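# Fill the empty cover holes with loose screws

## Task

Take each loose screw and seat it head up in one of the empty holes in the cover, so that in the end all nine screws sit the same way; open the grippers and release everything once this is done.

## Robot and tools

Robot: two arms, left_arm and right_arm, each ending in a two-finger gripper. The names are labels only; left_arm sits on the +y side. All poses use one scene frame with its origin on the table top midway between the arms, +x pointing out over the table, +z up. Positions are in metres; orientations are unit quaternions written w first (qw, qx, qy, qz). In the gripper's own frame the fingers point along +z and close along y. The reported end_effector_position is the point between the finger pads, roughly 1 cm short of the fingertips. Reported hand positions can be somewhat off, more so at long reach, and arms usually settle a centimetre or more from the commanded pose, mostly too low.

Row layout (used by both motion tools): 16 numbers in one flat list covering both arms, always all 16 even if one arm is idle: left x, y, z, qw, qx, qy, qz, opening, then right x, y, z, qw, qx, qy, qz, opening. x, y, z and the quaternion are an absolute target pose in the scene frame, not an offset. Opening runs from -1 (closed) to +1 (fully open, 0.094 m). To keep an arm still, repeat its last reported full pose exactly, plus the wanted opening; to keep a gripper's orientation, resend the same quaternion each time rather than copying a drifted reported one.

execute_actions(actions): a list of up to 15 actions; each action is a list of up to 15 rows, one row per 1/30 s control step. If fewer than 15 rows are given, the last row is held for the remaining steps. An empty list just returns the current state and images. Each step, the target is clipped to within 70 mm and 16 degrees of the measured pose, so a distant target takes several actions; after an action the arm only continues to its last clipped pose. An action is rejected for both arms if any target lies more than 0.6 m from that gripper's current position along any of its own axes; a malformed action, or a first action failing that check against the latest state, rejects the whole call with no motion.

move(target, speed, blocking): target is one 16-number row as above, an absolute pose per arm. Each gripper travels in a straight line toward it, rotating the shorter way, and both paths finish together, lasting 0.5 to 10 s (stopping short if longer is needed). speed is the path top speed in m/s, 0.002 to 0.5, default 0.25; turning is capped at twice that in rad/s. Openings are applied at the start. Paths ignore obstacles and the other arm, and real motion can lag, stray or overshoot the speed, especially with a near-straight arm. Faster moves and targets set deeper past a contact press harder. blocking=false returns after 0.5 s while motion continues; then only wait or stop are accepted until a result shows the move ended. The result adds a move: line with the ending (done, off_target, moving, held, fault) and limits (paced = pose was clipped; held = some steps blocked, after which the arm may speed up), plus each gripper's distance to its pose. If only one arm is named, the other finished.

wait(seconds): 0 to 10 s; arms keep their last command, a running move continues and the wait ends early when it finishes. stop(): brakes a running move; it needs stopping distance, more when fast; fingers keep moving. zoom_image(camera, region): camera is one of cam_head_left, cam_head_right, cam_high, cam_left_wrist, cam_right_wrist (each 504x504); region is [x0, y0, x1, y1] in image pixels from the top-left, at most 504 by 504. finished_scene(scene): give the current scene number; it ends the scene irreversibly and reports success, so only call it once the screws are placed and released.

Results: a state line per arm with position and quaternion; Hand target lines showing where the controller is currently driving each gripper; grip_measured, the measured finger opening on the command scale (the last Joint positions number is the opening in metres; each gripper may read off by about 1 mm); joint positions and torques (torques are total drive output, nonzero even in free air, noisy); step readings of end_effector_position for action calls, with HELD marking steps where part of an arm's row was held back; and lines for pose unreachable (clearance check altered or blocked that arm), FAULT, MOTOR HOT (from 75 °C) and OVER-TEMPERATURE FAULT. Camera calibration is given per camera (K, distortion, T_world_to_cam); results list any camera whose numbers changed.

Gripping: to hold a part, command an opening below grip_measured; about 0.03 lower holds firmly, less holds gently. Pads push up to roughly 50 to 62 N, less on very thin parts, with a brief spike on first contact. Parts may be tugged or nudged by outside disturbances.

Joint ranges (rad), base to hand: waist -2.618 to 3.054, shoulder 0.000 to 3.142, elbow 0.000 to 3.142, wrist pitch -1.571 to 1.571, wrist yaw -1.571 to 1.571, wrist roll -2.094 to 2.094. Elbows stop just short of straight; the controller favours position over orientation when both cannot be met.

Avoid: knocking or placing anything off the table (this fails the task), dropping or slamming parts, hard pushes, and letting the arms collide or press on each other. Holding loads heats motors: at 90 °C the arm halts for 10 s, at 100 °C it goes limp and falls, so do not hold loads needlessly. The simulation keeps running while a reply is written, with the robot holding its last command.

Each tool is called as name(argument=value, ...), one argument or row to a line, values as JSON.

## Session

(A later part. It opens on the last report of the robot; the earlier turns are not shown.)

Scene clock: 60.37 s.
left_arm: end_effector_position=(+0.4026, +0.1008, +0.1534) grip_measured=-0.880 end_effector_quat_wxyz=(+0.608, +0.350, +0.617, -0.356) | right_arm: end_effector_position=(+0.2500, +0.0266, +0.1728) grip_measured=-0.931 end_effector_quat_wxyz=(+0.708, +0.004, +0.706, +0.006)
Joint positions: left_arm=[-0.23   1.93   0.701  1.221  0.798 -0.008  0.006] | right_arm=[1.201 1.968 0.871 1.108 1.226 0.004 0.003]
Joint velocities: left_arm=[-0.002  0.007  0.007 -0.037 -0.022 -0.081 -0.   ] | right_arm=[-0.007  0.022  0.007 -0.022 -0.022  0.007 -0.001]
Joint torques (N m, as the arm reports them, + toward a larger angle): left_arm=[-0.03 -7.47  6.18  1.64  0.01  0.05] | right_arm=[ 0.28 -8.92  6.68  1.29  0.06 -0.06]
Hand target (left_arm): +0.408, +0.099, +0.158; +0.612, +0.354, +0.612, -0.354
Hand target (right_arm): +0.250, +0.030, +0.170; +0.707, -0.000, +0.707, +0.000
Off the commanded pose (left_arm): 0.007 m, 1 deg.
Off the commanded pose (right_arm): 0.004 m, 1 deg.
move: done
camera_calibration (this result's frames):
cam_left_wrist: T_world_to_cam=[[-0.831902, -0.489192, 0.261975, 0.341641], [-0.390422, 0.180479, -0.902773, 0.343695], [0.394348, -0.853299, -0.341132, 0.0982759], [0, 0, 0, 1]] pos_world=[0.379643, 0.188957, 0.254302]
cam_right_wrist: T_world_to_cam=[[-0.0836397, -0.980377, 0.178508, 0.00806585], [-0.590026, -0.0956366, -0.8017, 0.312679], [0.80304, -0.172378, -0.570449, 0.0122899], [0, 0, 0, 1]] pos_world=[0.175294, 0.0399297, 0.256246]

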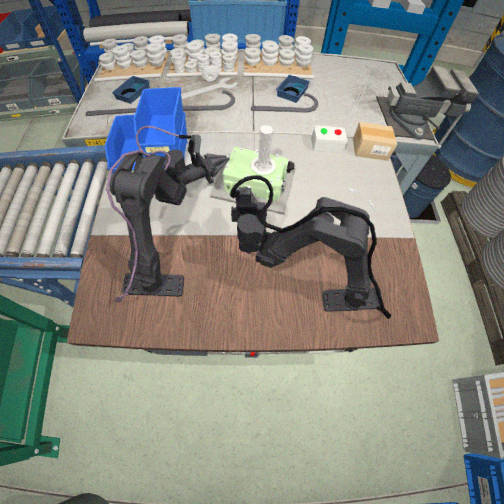

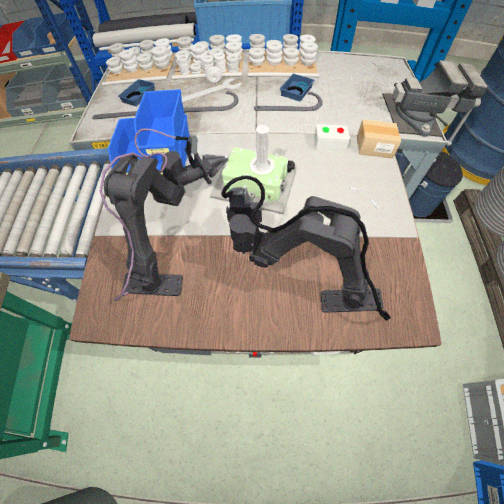

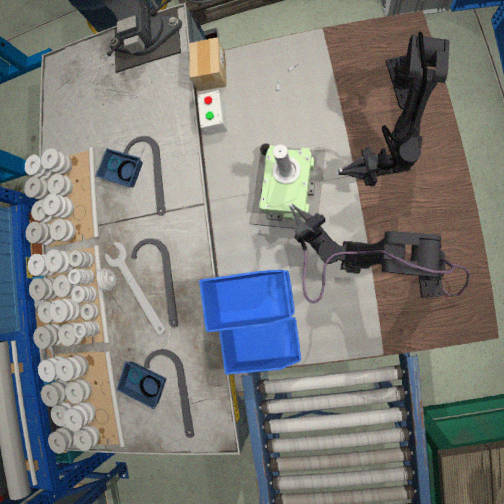

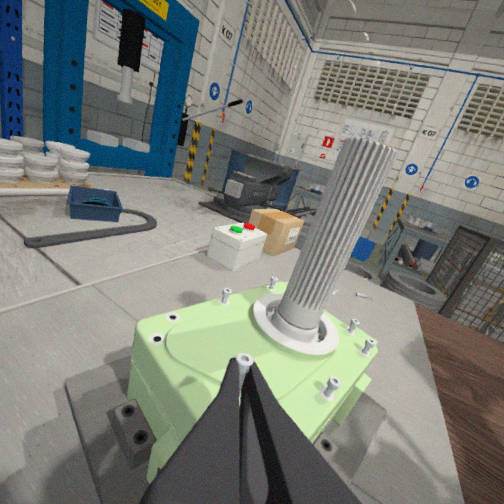

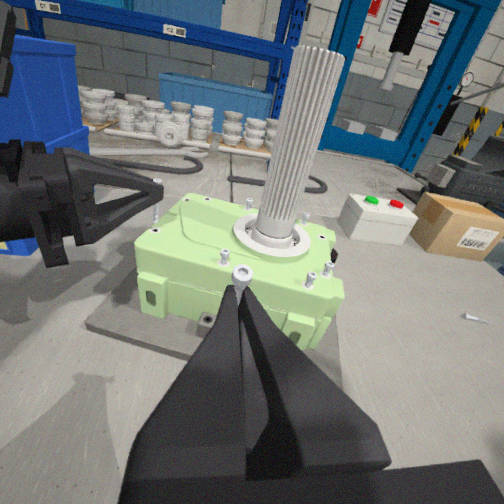

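move(
  target=[0.403,0.101,0.125,0.612,0.354,0.612,-0.354,-1, 0.25,0.03,0.17,0.707,0,0.707,0,-1],
  speed=0.03,
)

zoom_image(
  camera="cam_right_wrist",
  region=[110, 170, 210, 270],
)

Scene clock: 61.67 s.
left_arm: end_effector_position=(+0.4035, +0.0997, +0.1447) grip_measured=-0.880 end_effector_quat_wxyz=(+0.631, +0.359, +0.591, -0.352) | right_arm: end_effector_position=(+0.2500, +0.0266, +0.1728) grip_measured=-0.931 end_effector_quat_wxyz=(+0.708, +0.004, +0.706, +0.006)
Joint positions: left_arm=[-0.23   2.028  0.701  1.39   0.805 -0.008  0.006] | right_arm=[1.201 1.968 0.871 1.108 1.226 0.004 0.003]
Joint velocities: left_arm=[-0.027 -0.002 -0.012  0.037  0.007  0.037  0.   ] | right_arm=[ 0.012 -0.012 -0.002  0.022 -0.007  0.037 -0.   ]
Joint torques (N m, as the arm reports them, + toward a larger angle): left_arm=[ 0.17 -6.32  2.86  1.42 -0.08  0.04] | right_arm=[ 0.3  -8.92  6.67  1.3   0.06 -0.06]
Hand target (left_arm): +0.402, +0.101, +0.126; +0.612, +0.354, +0.612, -0.354
Hand target (right_arm): +0.250, +0.030, +0.170; +0.707, -0.000, +0.707, +0.000
Off the commanded pose (left_arm): 0.020 m, 3 deg.
Off the commanded pose (right_arm): 0.004 m, 1 deg.
move: off_target (left_arm)
camera_calibration (this result's frames):
cam_left_wrist: T_world_to_cam=[[-0.851977, -0.478936, 0.211555, 0.358457], [-0.325016, 0.166996, -0.930847, 0.315429], [0.410488, -0.861819, -0.297939, 0.0820744], [0, 0, 0, 1]] pos_world=[0.374226, 0.189736, 0.242236]
cam_right_wrist: T_world_to_cam=[[-0.0836397, -0.980377, 0.178508, 0.00806585], [-0.590026, -0.0956366, -0.8017, 0.312679], [0.80304, -0.172378, -0.570449, 0.0122899], [0, 0, 0, 1]] pos_world=[0.175294, 0.0399297, 0.256246]

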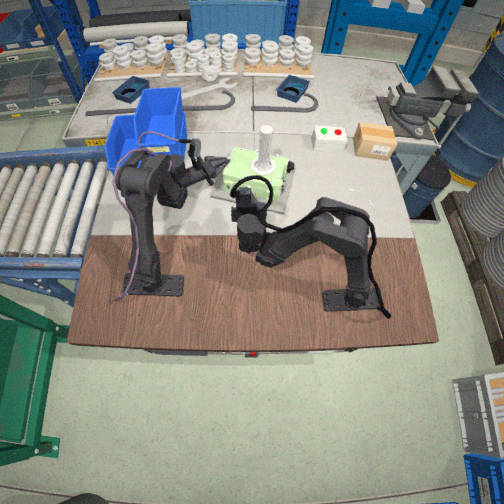

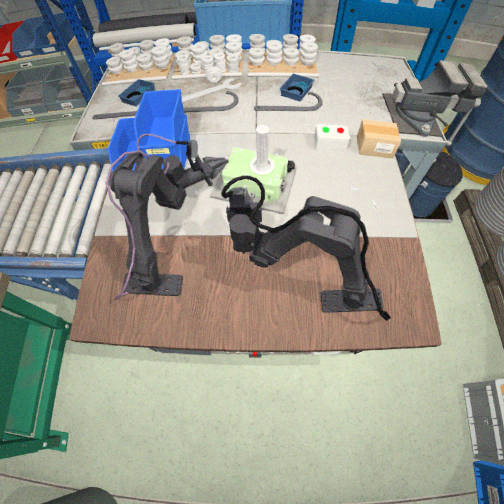

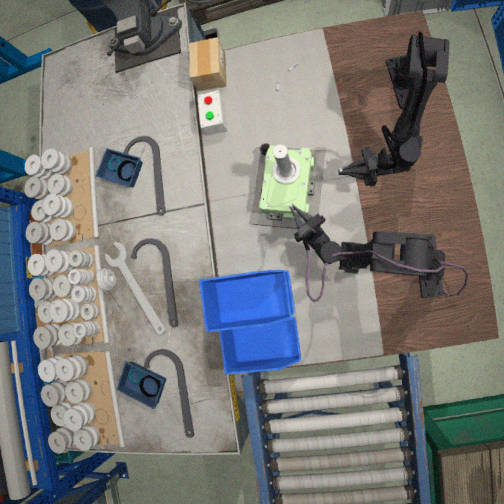

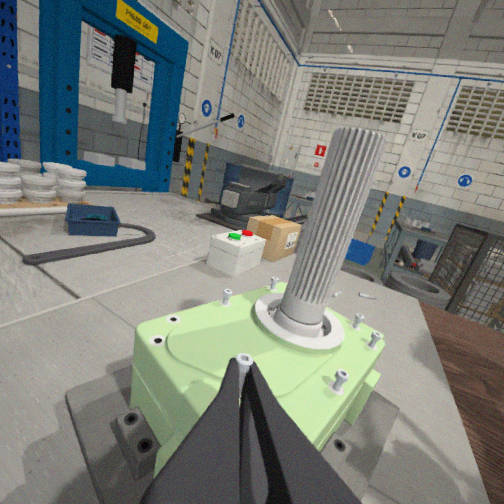

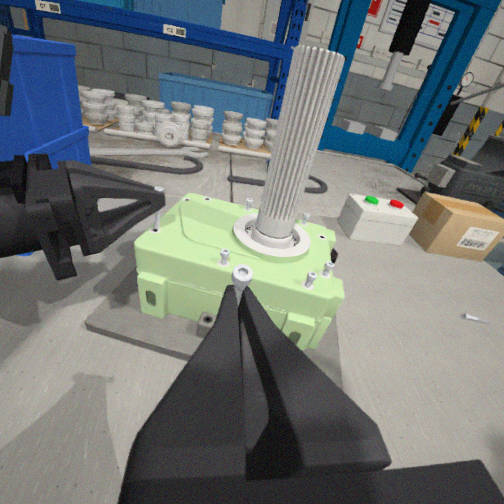

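Region (110, 170, 210, 270) of cam_right_wrist's 504x504 image, scaled by 5.040, with more detail than that image has.

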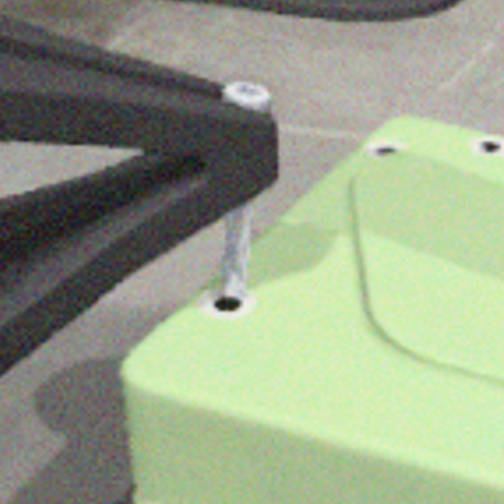

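Just behind the hole; drag back in x under pressure.

move(
  target=[0.394,0.101,0.125,0.612,0.354,0.612,-0.354,-1, 0.25,0.03,0.17,0.707,0,0.707,0,-1],
  speed=0.01,
)

zoom_image(
  camera="cam_right_wrist",
  region=[110, 170, 210, 270],
)

Scene clock: 64.97 s.
left_arm: end_effector_position=(+0.4010, +0.1018, +0.1445) grip_measured=-0.880 end_effector_quat_wxyz=(+0.637, +0.356, +0.589, -0.347) | right_arm: end_effector_position=(+0.2500, +0.0265, +0.1728) grip_measured=-0.931 end_effector_quat_wxyz=(+0.708, +0.004, +0.706, +0.006)
Joint positions: left_arm=[-0.23   2.028  0.682  1.42   0.794 -0.008  0.006] | right_arm=[1.201 1.968 0.871 1.108 1.226 0.004 0.003]
Joint velocities: left_arm=[ 0.022  0.007  0.007 -0.095  0.007 -0.022 -0.   ] | right_arm=[-0.007  0.002  0.002 -0.037 -0.022 -0.066 -0.001]
Joint torques (N m, as the arm reports them, + toward a larger angle): left_arm=[-0.43 -7.41  1.47  1.34 -0.01  0.05] | right_arm=[ 0.28 -8.9   6.65  1.29  0.06 -0.06]
Hand target (left_arm): +0.394, +0.101, +0.125; +0.612, +0.354, +0.612, -0.354
Hand target (right_arm): +0.250, +0.030, +0.170; +0.707, +0.000, +0.707, +0.000
Off the commanded pose (left_arm): 0.021 m, 4 deg.
Off the commanded pose (right_arm): 0.004 m, 1 deg.
move: off_target (left_arm)
camera_calibration (this result's frames):
cam_left_wrist: T_world_to_cam=[[-0.848308, -0.488274, 0.204845, 0.35788], [-0.317821, 0.160105, -0.934535, 0.312453], [0.423513, -0.857878, -0.291002, 0.0782418], [0, 0, 0, 1]] pos_world=[0.36976, 0.19184, 0.241457]
cam_right_wrist: T_world_to_cam=[[-0.084013, -0.980345, 0.178507, 0.00809197], [-0.590066, -0.0954105, -0.801698, 0.312676], [0.802972, -0.172684, -0.570453, 0.0123033], [0, 0, 0, 1]] pos_world=[0.1753, 0.03989, 0.256245]

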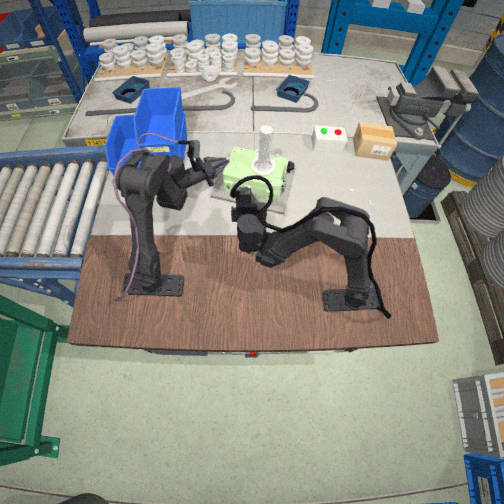

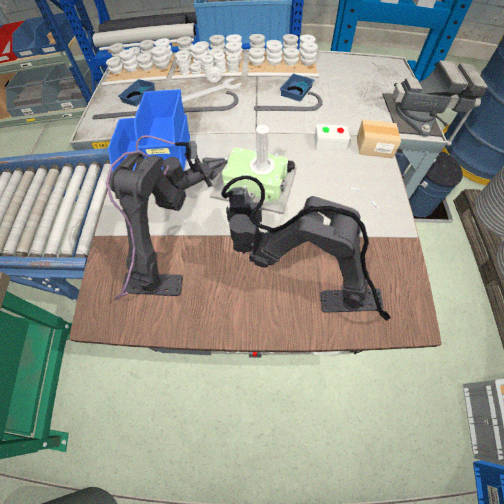

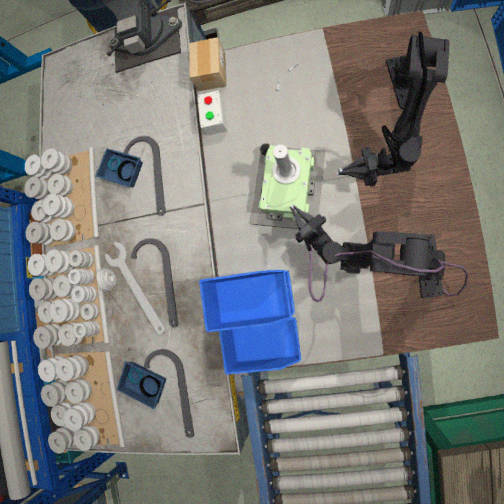

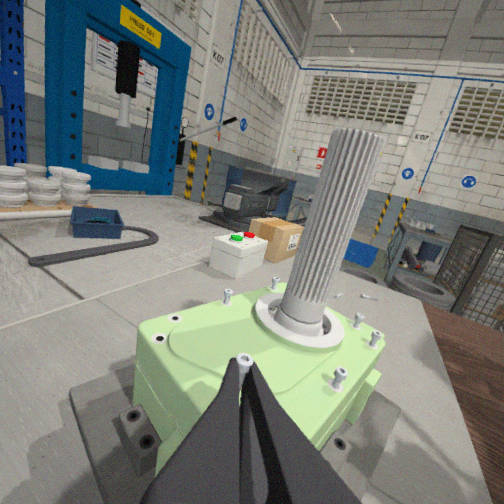

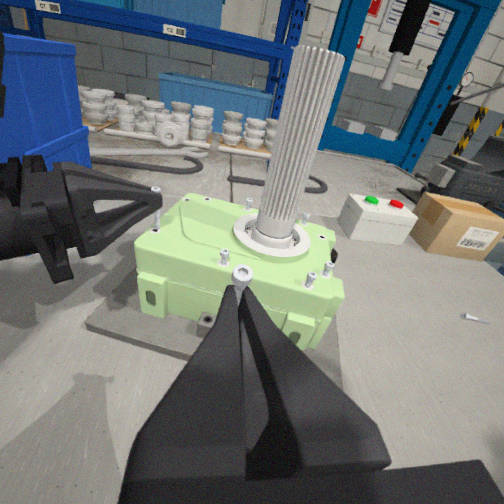

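Region (110, 170, 210, 270) of cam_right_wrist's 504x504 image, scaled by 5.040, with more detail than that image has.

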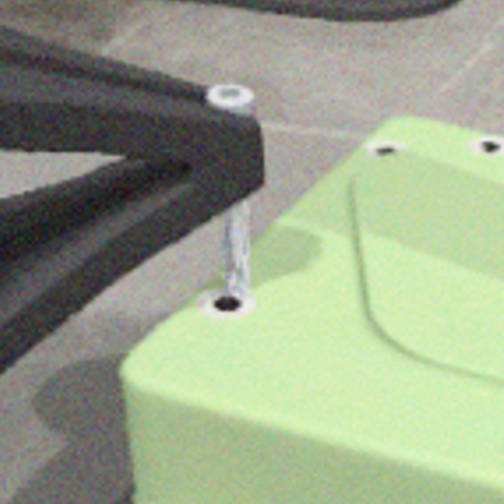

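move(
  target=[0.401,0.102,0.155,0.612,0.354,0.612,-0.354,-1, 0.25,0.03,0.17,0.707,0,0.707,0,-1],
  speed=0.03,
)

move(
  target=[0.399,0.101,0.155,0.6077,0.3615,0.6077,-0.3615,-1, 0.25,0.03,0.17,0.707,0,0.707,0,-1],
  speed=0.03,
)

zoom_image(
  camera="cam_right_wrist",
  region=[110, 170, 210, 270],
)

Scene clock: 66.63 s.
left_arm: end_effector_position=(+0.4000, +0.1021, +0.1448) grip_measured=-0.880 end_effector_quat_wxyz=(+0.607, +0.348, +0.620, -0.356) | right_arm: end_effector_position=(+0.2500, +0.0265, +0.1728) grip_measured=-0.931 end_effector_quat_wxyz=(+0.708, +0.004, +0.706, +0.006)
Joint positions: left_arm=[-0.23   1.951  0.682  1.253  0.794 -0.008  0.006] | right_arm=[1.201 1.968 0.871 1.108 1.226 0.004 0.003]
Joint velocities: left_arm=[-0.002  0.007  0.017  0.022  0.022  0.022 -0.001] | right_arm=[ 0.002  0.007 -0.022  0.007  0.007 -0.066 -0.   ]
Joint torques (N m, as the arm reports them, + toward a larger angle): left_arm=[ 0.28 -9.44  4.87  1.58  0.12  0.05] | right_arm=[ 0.25 -8.93  6.67  1.3   0.06 -0.06]
Hand target (left_arm): +0.401, +0.102, +0.155; +0.612, +0.354, +0.612, -0.354
Hand target (right_arm): +0.250, +0.030, +0.170; +0.707, -0.000, +0.707, +0.000
Off the commanded pose (left_arm): 0.010 m, 1 deg.
Off the commanded pose (right_arm): 0.004 m, 1 deg.
move: done
camera_calibration (this result's frames):
cam_left_wrist: T_world_to_cam=[[-0.827798, -0.493475, 0.266893, 0.340423], [-0.397567, 0.180328, -0.899679, 0.337081], [0.395841, -0.850861, -0.345465, 0.0972128], [0, 0, 0, 1]] pos_world=[0.377333, 0.18992, 0.245992]
cam_right_wrist: T_world_to_cam=[[-0.084013, -0.980345, 0.178507, 0.00809197], [-0.590066, -0.0954105, -0.801698, 0.312676], [0.802972, -0.172684, -0.570453, 0.0123033], [0, 0, 0, 1]] pos_world=[0.1753, 0.03989, 0.256245]

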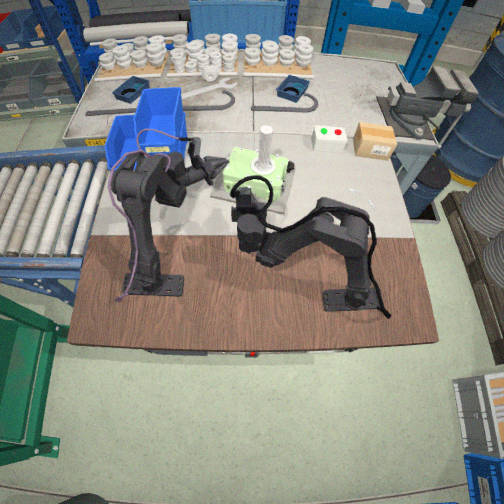

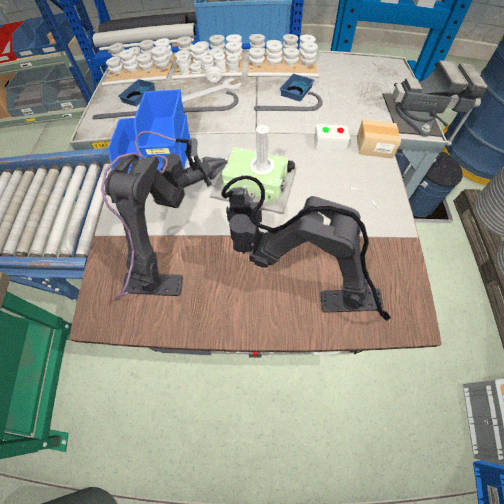

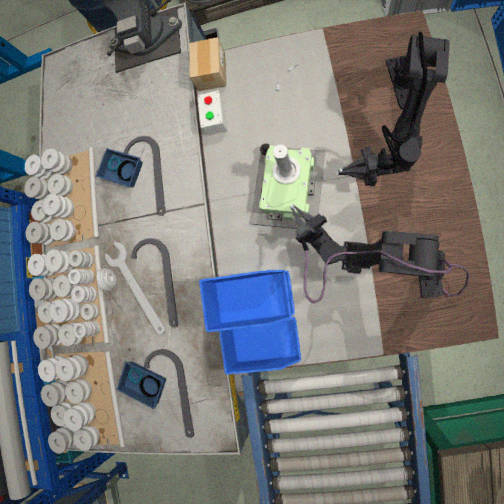

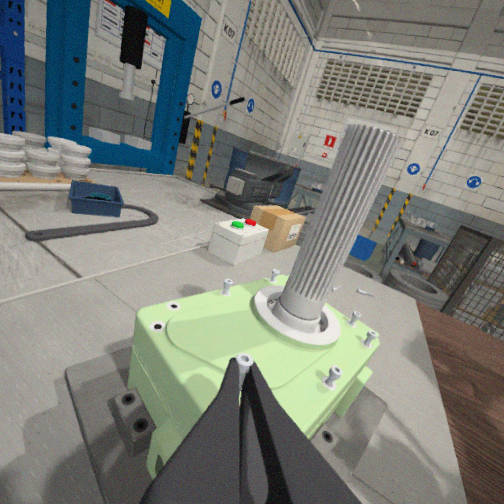

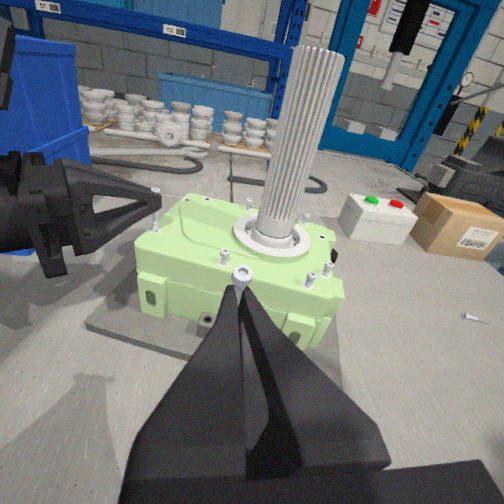

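Scene clock: 67.50 s.
left_arm: end_effector_position=(+0.3992, +0.1016, +0.1448) grip_measured=-0.880 end_effector_quat_wxyz=(+0.606, +0.350, +0.619, -0.357) | right_arm: end_effector_position=(+0.2500, +0.0265, +0.1728) grip_measured=-0.931 end_effector_quat_wxyz=(+0.708, +0.004, +0.706, +0.006)
Joint positions: left_arm=[-0.23   1.951  0.682  1.253  0.799 -0.008  0.006] | right_arm=[1.201 1.968 0.871 1.108 1.226 0.004 0.003]
Joint velocities: left_arm=[ 0.022 -0.002 -0.007  0.037  0.051  0.022  0.   ] | right_arm=[-0.017 -0.002 -0.002  0.037  0.037 -0.066  0.001]
Joint torques (N m, as the arm reports them, + toward a larger angle): left_arm=[ 0.68 -9.14  5.35  1.55  0.4   0.04] | right_arm=[ 0.25 -8.92  6.66  1.3   0.06 -0.06]
Hand target (left_arm): +0.399, +0.101, +0.155; +0.608, +0.361, +0.608, -0.361
Hand target (right_arm): +0.250, +0.030, +0.170; +0.707, -0.000, +0.707, +0.000
Off the commanded pose (left_arm): 0.010 m, 2 deg.
Off the commanded pose (right_arm): 0.004 m, 1 deg.
move: done
camera_calibration (this result's frames):
cam_left_wrist: T_world_to_cam=[[-0.83023, -0.489345, 0.266945, 0.340112], [-0.396685, 0.18223, -0.899685, 0.336321], [0.391611, -0.852839, -0.345409, 0.0990226], [0, 0, 0, 1]] pos_world=[0.377007, 0.189594, 0.245995]
cam_right_wrist: T_world_to_cam=[[-0.084013, -0.980345, 0.178507, 0.00809197], [-0.590066, -0.0954105, -0.801698, 0.312676], [0.802972, -0.172684, -0.570453, 0.0123033], [0, 0, 0, 1]] pos_world=[0.1753, 0.03989, 0.256245]

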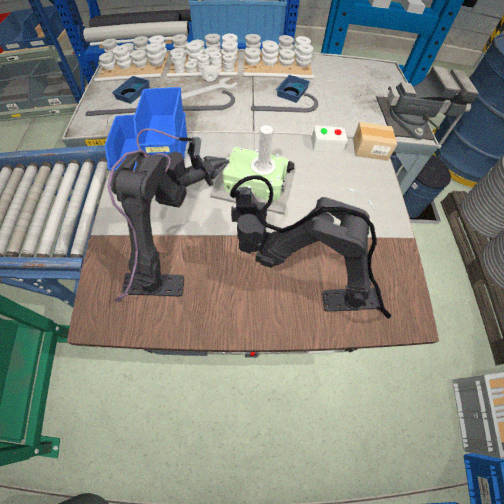

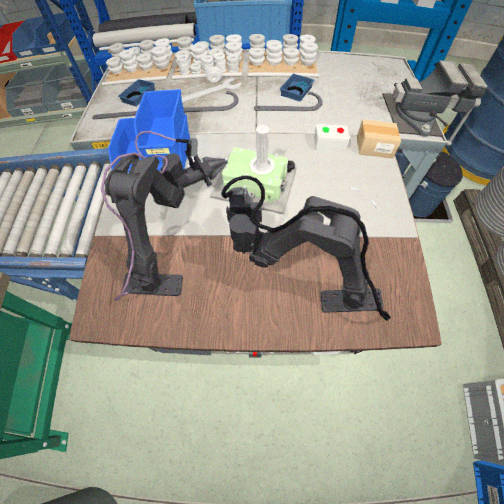

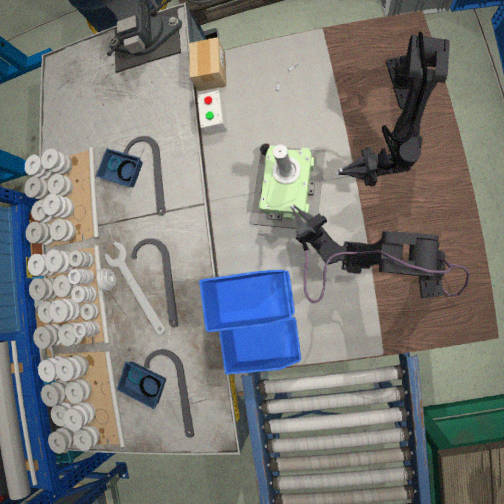

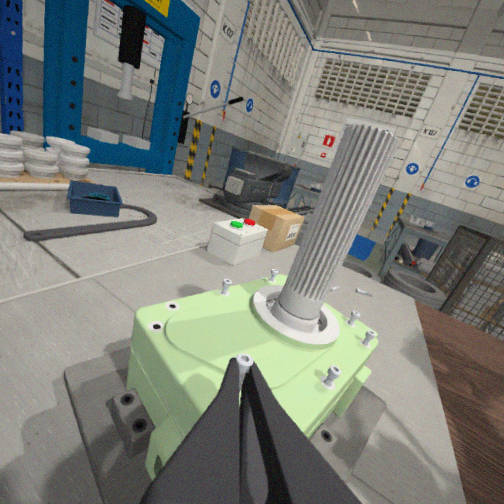

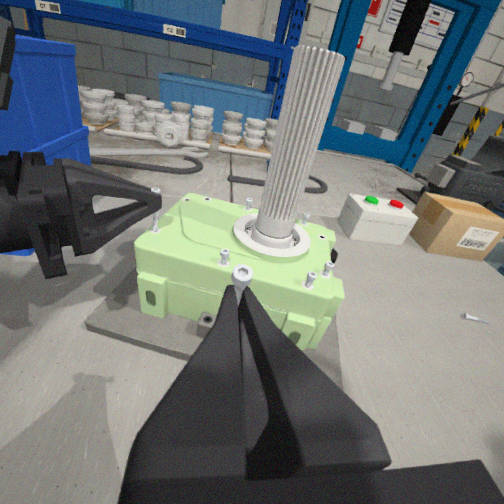

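Region (110, 170, 210, 270) of cam_right_wrist's 504x504 image, scaled by 5.040, with more detail than that image has.

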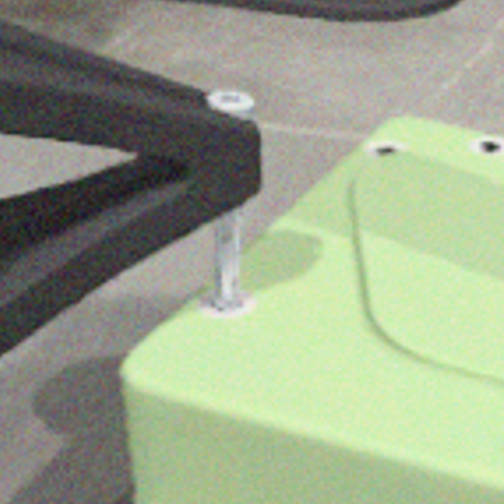

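Caught in the hole. Push down.

move(
  target=[0.399,0.101,0.122,0.612,0.354,0.612,-0.354,-1, 0.25,0.03,0.17,0.707,0,0.707,0,-1],
  speed=0.03,
)

move(
  target=[0.399,0.101,0.122,0.612,0.354,0.612,-0.354,-0.3, 0.25,0.03,0.17,0.707,0,0.707,0,-1],
  speed=0.03,
)

zoom_image(
  camera="cam_right_wrist",
  region=[110, 170, 260, 290],
)

Scene clock: 68.77 s.
left_arm: end_effector_position=(+0.4000, +0.1009, +0.1383) grip_measured=-0.880 end_effector_quat_wxyz=(+0.628, +0.357, +0.595, -0.352) | right_arm: end_effector_position=(+0.2500, +0.0265, +0.1728) grip_measured=-0.931 end_effector_quat_wxyz=(+0.708, +0.004, +0.706, +0.006)
Joint positions: left_arm=[-0.23   2.035  0.682  1.404  0.802 -0.008  0.006] | right_arm=[1.201 1.968 0.871 1.108 1.226 0.004 0.003]
Joint velocities: left_arm=[-0.002 -0.002 -0.012 -0.051  0.007 -0.066 -0.   ] | right_arm=[-0.012  0.022 -0.007  0.051  0.066 -0.037 -0.   ]
Joint torques (N m, as the arm reports them, + toward a larger angle): left_arm=[-0.1  -6.38  2.97  1.48 -0.08  0.04] | right_arm=[ 0.26 -8.92  6.66  1.3   0.06 -0.06]
Hand target (left_arm): +0.399, +0.101, +0.122; +0.612, +0.354, +0.612, -0.354
Hand target (right_arm): +0.250, +0.030, +0.170; +0.707, -0.000, +0.707, +0.000
Off the commanded pose (left_arm): 0.016 m, 3 deg.
Off the commanded pose (right_arm): 0.004 m, 1 deg.
move: off_target (left_arm)
camera_calibration (this result's frames):
cam_left_wrist: T_world_to_cam=[[-0.847867, -0.482158, 0.220558, 0.354898], [-0.336898, 0.168703, -0.926304, 0.312115], [0.409416, -0.859688, -0.305476, 0.0839469], [0, 0, 0, 1]] pos_world=[0.371688, 0.19063, 0.236481]
cam_right_wrist: T_world_to_cam=[[-0.084013, -0.980345, 0.178507, 0.00809197], [-0.590066, -0.0954105, -0.801698, 0.312676], [0.802972, -0.172684, -0.570453, 0.0123033], [0, 0, 0, 1]] pos_world=[0.1753, 0.03989, 0.256245]

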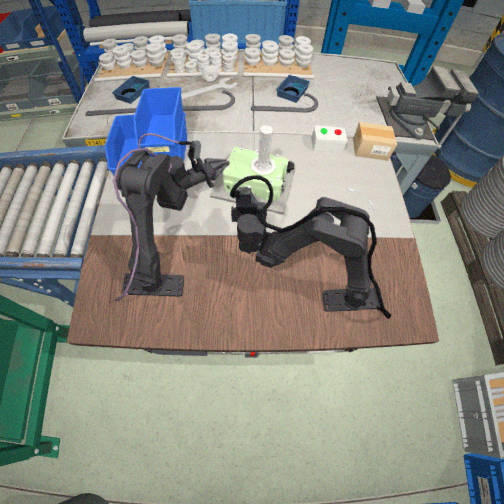

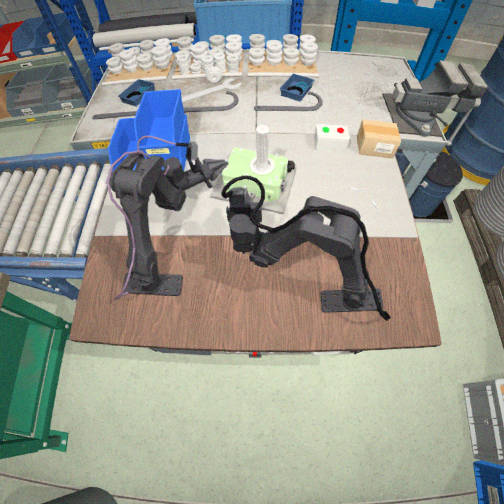

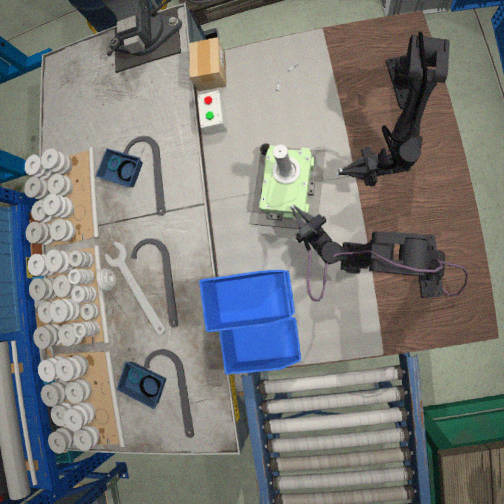

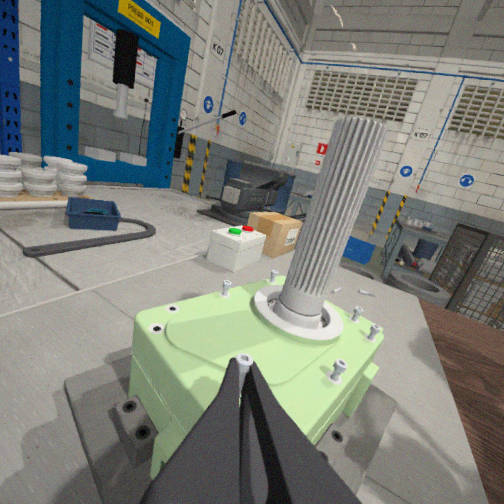

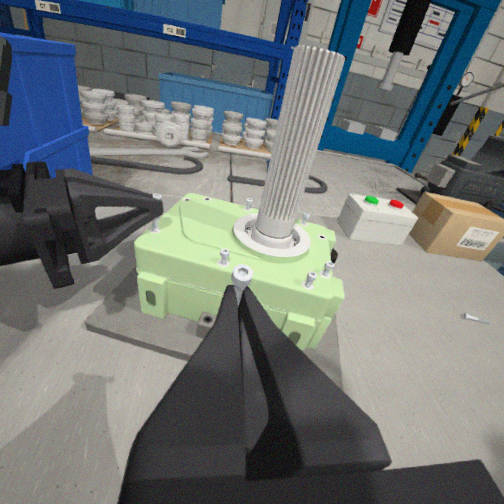

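Scene clock: 69.90 s.
left_arm: end_effector_position=(+0.4003, +0.1009, +0.1314) grip_measured=-0.302 end_effector_quat_wxyz=(+0.621, +0.355, +0.602, -0.354) | right_arm: end_effector_position=(+0.2500, +0.0265, +0.1728) grip_measured=-0.931 end_effector_quat_wxyz=(+0.708, +0.004, +0.706, +0.006)
Joint positions: left_arm=[-0.23   2.048  0.682  1.397  0.802 -0.008  0.033] | right_arm=[1.201 1.968 0.871 1.108 1.226 0.004 0.003]
Joint velocities: left_arm=[-0.007  0.002  0.002  0.007  0.007  0.051 -0.001] | right_arm=[-0.012  0.002  0.007 -0.022 -0.037  0.066 -0.001]
Joint torques (N m, as the arm reports them, + toward a larger angle): left_arm=[-0.09 -7.27  3.04  1.61 -0.06  0.05] | right_arm=[ 0.24 -8.91  6.67  1.3   0.06 -0.06]
Hand target (left_arm): +0.399, +0.101, +0.122; +0.612, +0.354, +0.612, -0.354
Hand target (right_arm): +0.250, +0.030, +0.170; +0.707, -0.000, +0.707, +0.000
Off the commanded pose (left_arm): 0.010 m, 1 deg.
Off the commanded pose (right_arm): 0.004 m, 1 deg.
move: done
camera_calibration (this result's frames):
cam_left_wrist: T_world_to_cam=[[-0.843405, -0.483289, 0.234732, 0.353072], [-0.354978, 0.173288, -0.918674, 0.311587], [0.403309, -0.858139, -0.317709, 0.0855721], [0, 0, 0, 1]] pos_world=[0.373878, 0.190075, 0.230557]
cam_right_wrist: T_world_to_cam=[[-0.084013, -0.980345, 0.178507, 0.00809197], [-0.590066, -0.0954105, -0.801698, 0.312676], [0.802972, -0.172684, -0.570453, 0.0123033], [0, 0, 0, 1]] pos_world=[0.1753, 0.03989, 0.256245]

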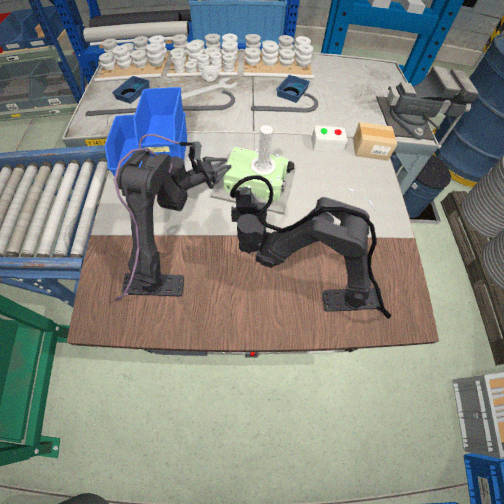

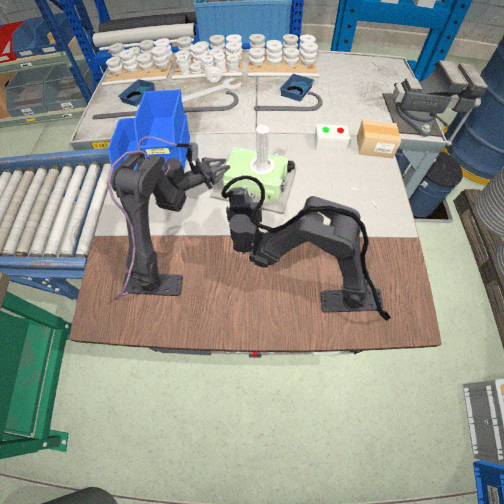

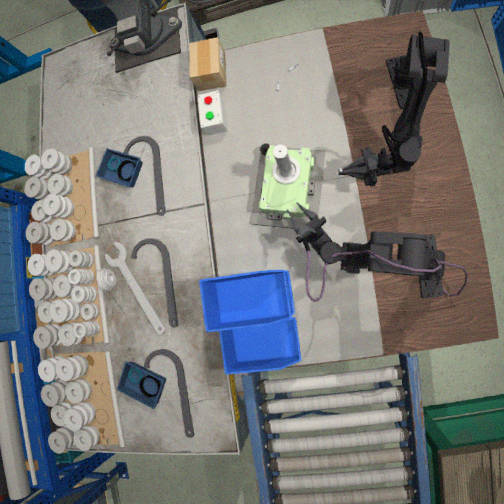

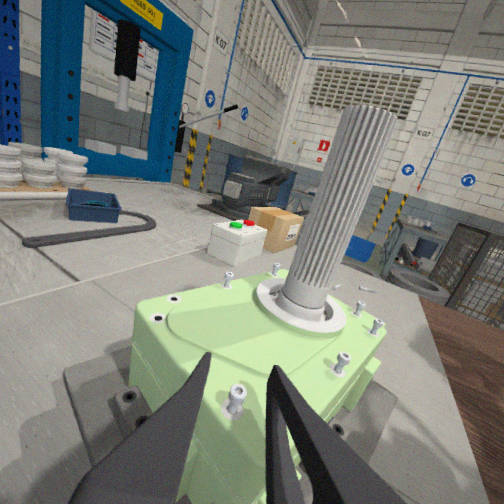

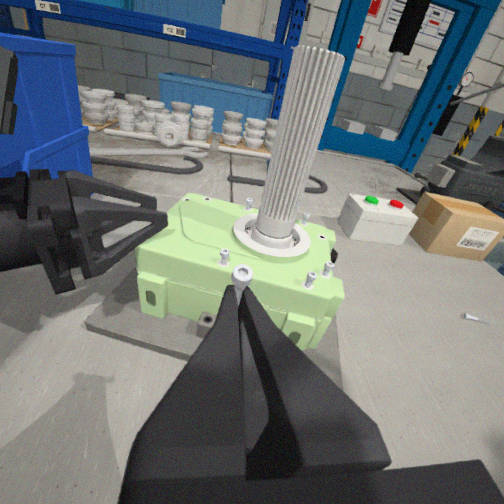

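Region (110, 170, 260, 290) of cam_right_wrist's 504x504 image, scaled by 3.360, with more detail than that image has; it fills the top 403 rows of this view, and the rest is white.

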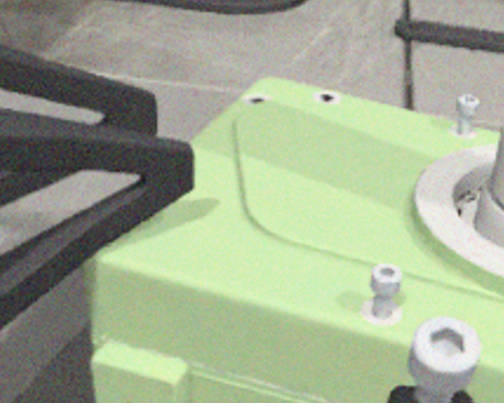

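move(
  target=[0.36,0.17,0.18,0.612,0.354,0.612,-0.354,1, 0.36,-0.20,0.19,0.707,0,0.707,0,-1],
  speed=0.2,
)

move(
  target=[0.25,-0.05,0.17,0.707,0,0.707,0,-1, 0.424,-0.103,0.15,0.612,-0.354,0.612,0.354,-1],
  speed=0.15,
)

Scene clock: 72.07 s.
left_arm: end_effector_position=(+0.3650, +0.1665, +0.1790) grip_measured=+1.000 end_effector_quat_wxyz=(+0.614, +0.353, +0.611, -0.355) | right_arm: end_effector_position=(+0.3611, -0.1980, +0.1877) grip_measured=-0.931 end_effector_quat_wxyz=(+0.708, +0.002, +0.706, -0.000)
Joint positions: left_arm=[-0.03   1.703  0.528  1.184  0.999 -0.008  0.094] | right_arm=[ 0.428  1.598  0.47   1.132  0.459 -0.     0.003]
Joint velocities: left_arm=[ 0.002 -0.012 -0.012 -0.066 -0.022 -0.066  0.   ] | right_arm=[-0.007 -0.012 -0.012  0.022 -0.051  0.037  0.001]
Joint torques (N m, as the arm reports them, + toward a larger angle): left_arm=[ 0.95 -7.71  3.02  1.5   0.15  0.05] | right_arm=[-0.34 -8.84  4.65  1.66 -0.04 -0.06]
Hand target (left_arm): +0.360, +0.170, +0.179; +0.612, +0.354, +0.612, -0.354
Hand target (right_arm): +0.358, -0.201, +0.190; +0.708, -0.001, +0.706, -0.001
Off the commanded pose (left_arm): 0.006 m, 0 deg.
Off the commanded pose (right_arm): 0.003 m, 0 deg.
move: done
camera_calibration (this result's frames):
cam_left_wrist: T_world_to_cam=[[-0.836878, -0.487601, 0.248757, 0.3397], [-0.374549, 0.178685, -0.909827, 0.336029], [0.399183, -0.854586, -0.332168, 0.174776], [0, 0, 0, 1]] pos_world=[0.340379, 0.254956, 0.27928]
cam_right_wrist: T_world_to_cam=[[-0.0896106, -0.977596, 0.190462, -0.205008], [-0.590769, -0.101786, -0.800395, 0.36748], [0.801849, -0.184243, -0.568413, -0.109456], [0, 0, 0, 1]] pos_world=[0.286492, -0.183177, 0.270959]

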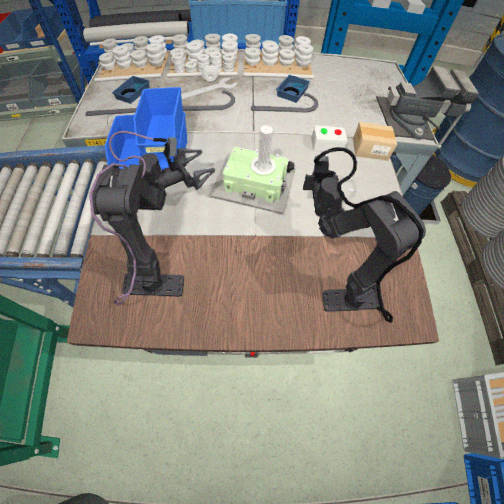

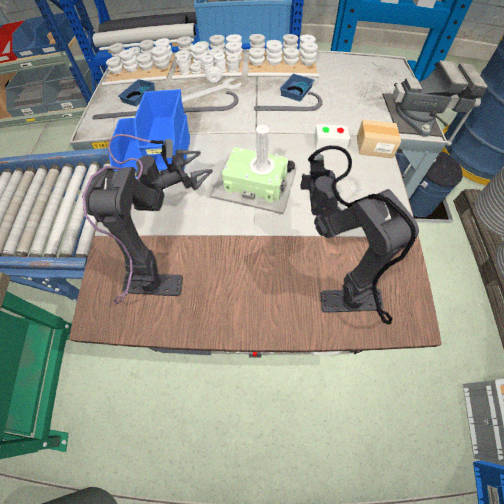

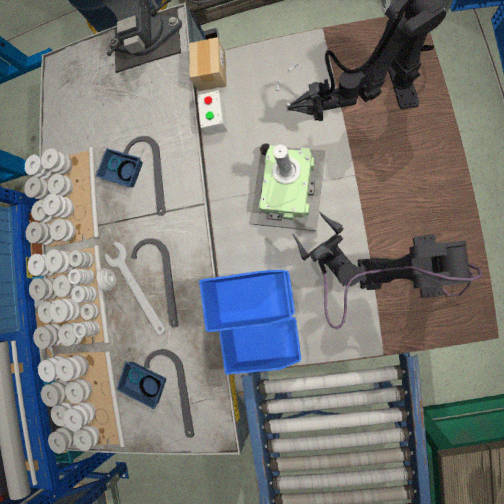

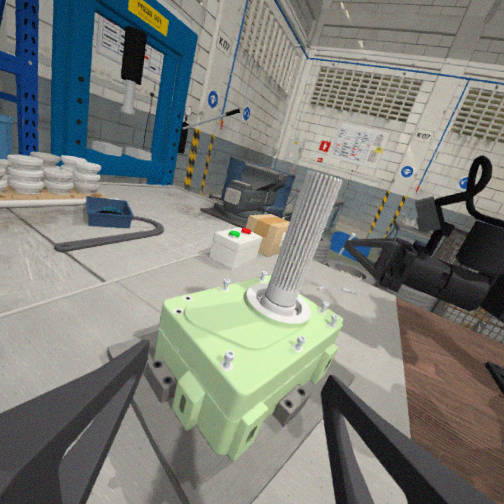

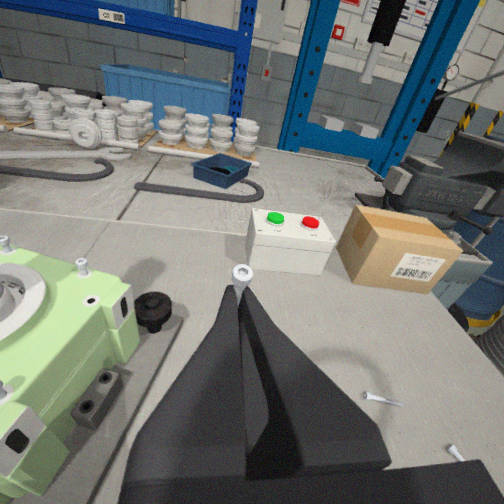

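Scene clock: 76.20 s.
left_arm: end_effector_position=(+0.2519, -0.0424, +0.1684) grip_measured=-0.984 end_effector_quat_wxyz=(+0.707, +0.002, +0.708, -0.002) | right_arm: end_effector_position=(+0.4175, -0.1017, +0.1552) grip_measured=-0.931 end_effector_quat_wxyz=(+0.618, -0.357, +0.606, +0.352)
Joint positions: left_arm=[-1.364  2.041  0.978  1.057 -1.376 -0.006  0.001] | right_arm=[ 0.115  2.09   0.96   1.149 -0.907 -0.     0.003]
Joint velocities: left_arm=[-0.002 -0.007 -0.002 -0.007 -0.022 -0.081 -0.001] | right_arm=[ 0.007 -0.012 -0.002 -0.037 -0.051 -0.037  0.   ]
Joint torques (N m, as the arm reports them, + toward a larger angle): left_arm=[-0.63 -8.38  6.52  1.2  -0.2  -0.05] | right_arm=[-0.52 -9.77  7.2   1.41 -0.05 -0.01]
Hand target (left_arm): +0.250, -0.047, +0.171; +0.707, -0.001, +0.708, -0.001
Hand target (right_arm): +0.423, -0.104, +0.150; +0.613, -0.354, +0.612, +0.354
Off the commanded pose (left_arm): 0.008 m, 0 deg.
Off the commanded pose (right_arm): 0.008 m, 1 deg.
move: done
camera_calibration (this result's frames):
cam_left_wrist: T_world_to_cam=[[-0.000184703, -0.968435, 0.249265, -0.0853813], [-0.349007, -0.233528, -0.907556, 0.297073], [0.93712, -0.0871628, -0.337948, -0.064156], [0, 0, 0, 1]] pos_world=[0.163787, -0.0189032, 0.269212]
cam_right_wrist: T_world_to_cam=[[0.801374, -0.561639, 0.205821, -0.431654], [-0.189387, -0.564619, -0.803329, 0.170465], [0.567391, 0.604787, -0.558838, 0.021194], [0, 0, 0, 1]] pos_world=[0.366175, -0.159004, 0.237627]

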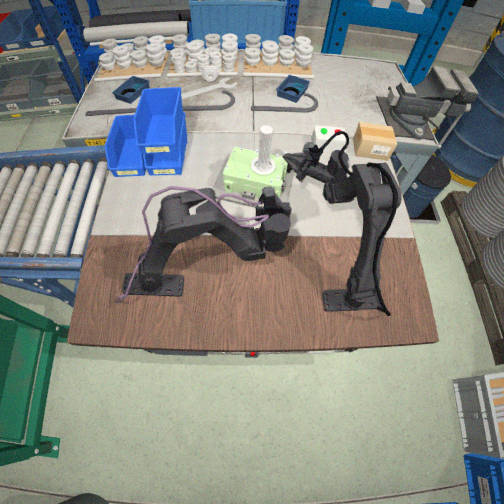

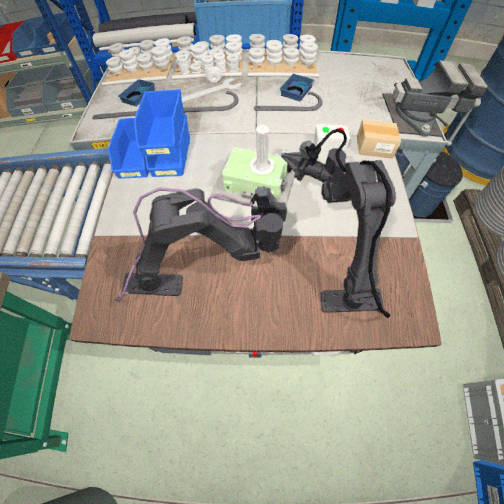

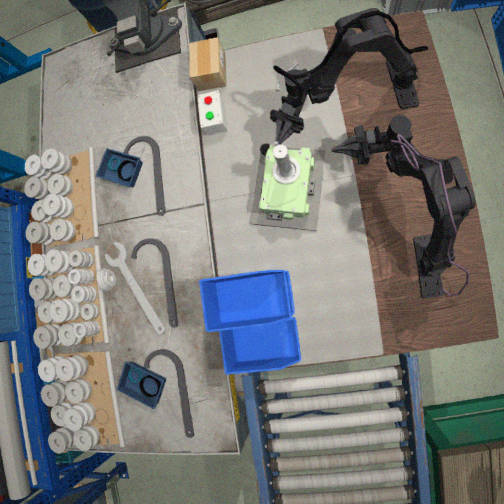

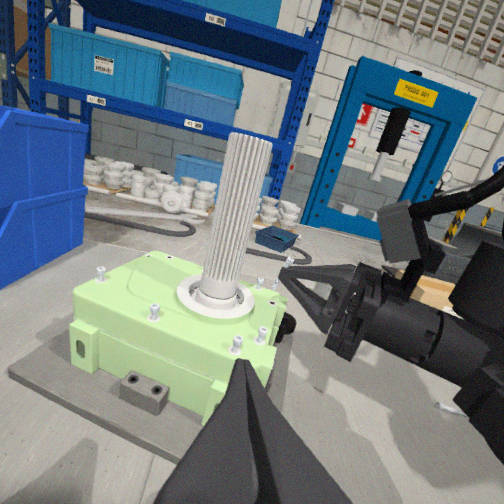

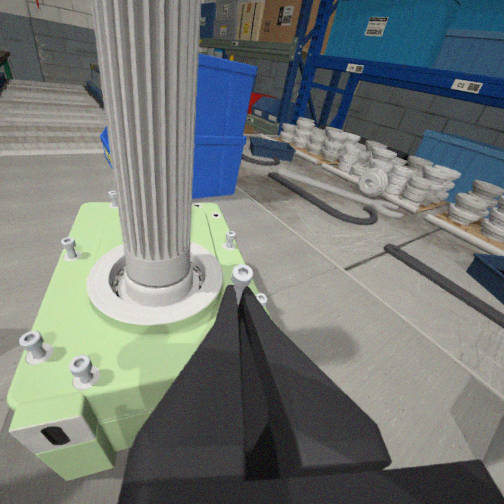

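zoom_image(
  camera="cam_left_wrist",
  region=[230, 240, 330, 340],
)

Region (230, 240, 330, 340) of cam_left_wrist's 504x504 image, scaled by 5.040, with more detail than that image has.

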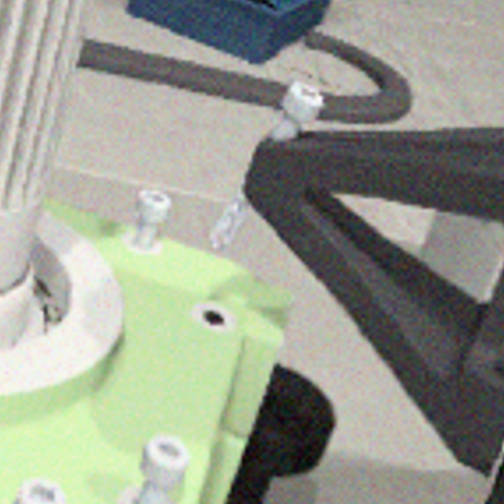

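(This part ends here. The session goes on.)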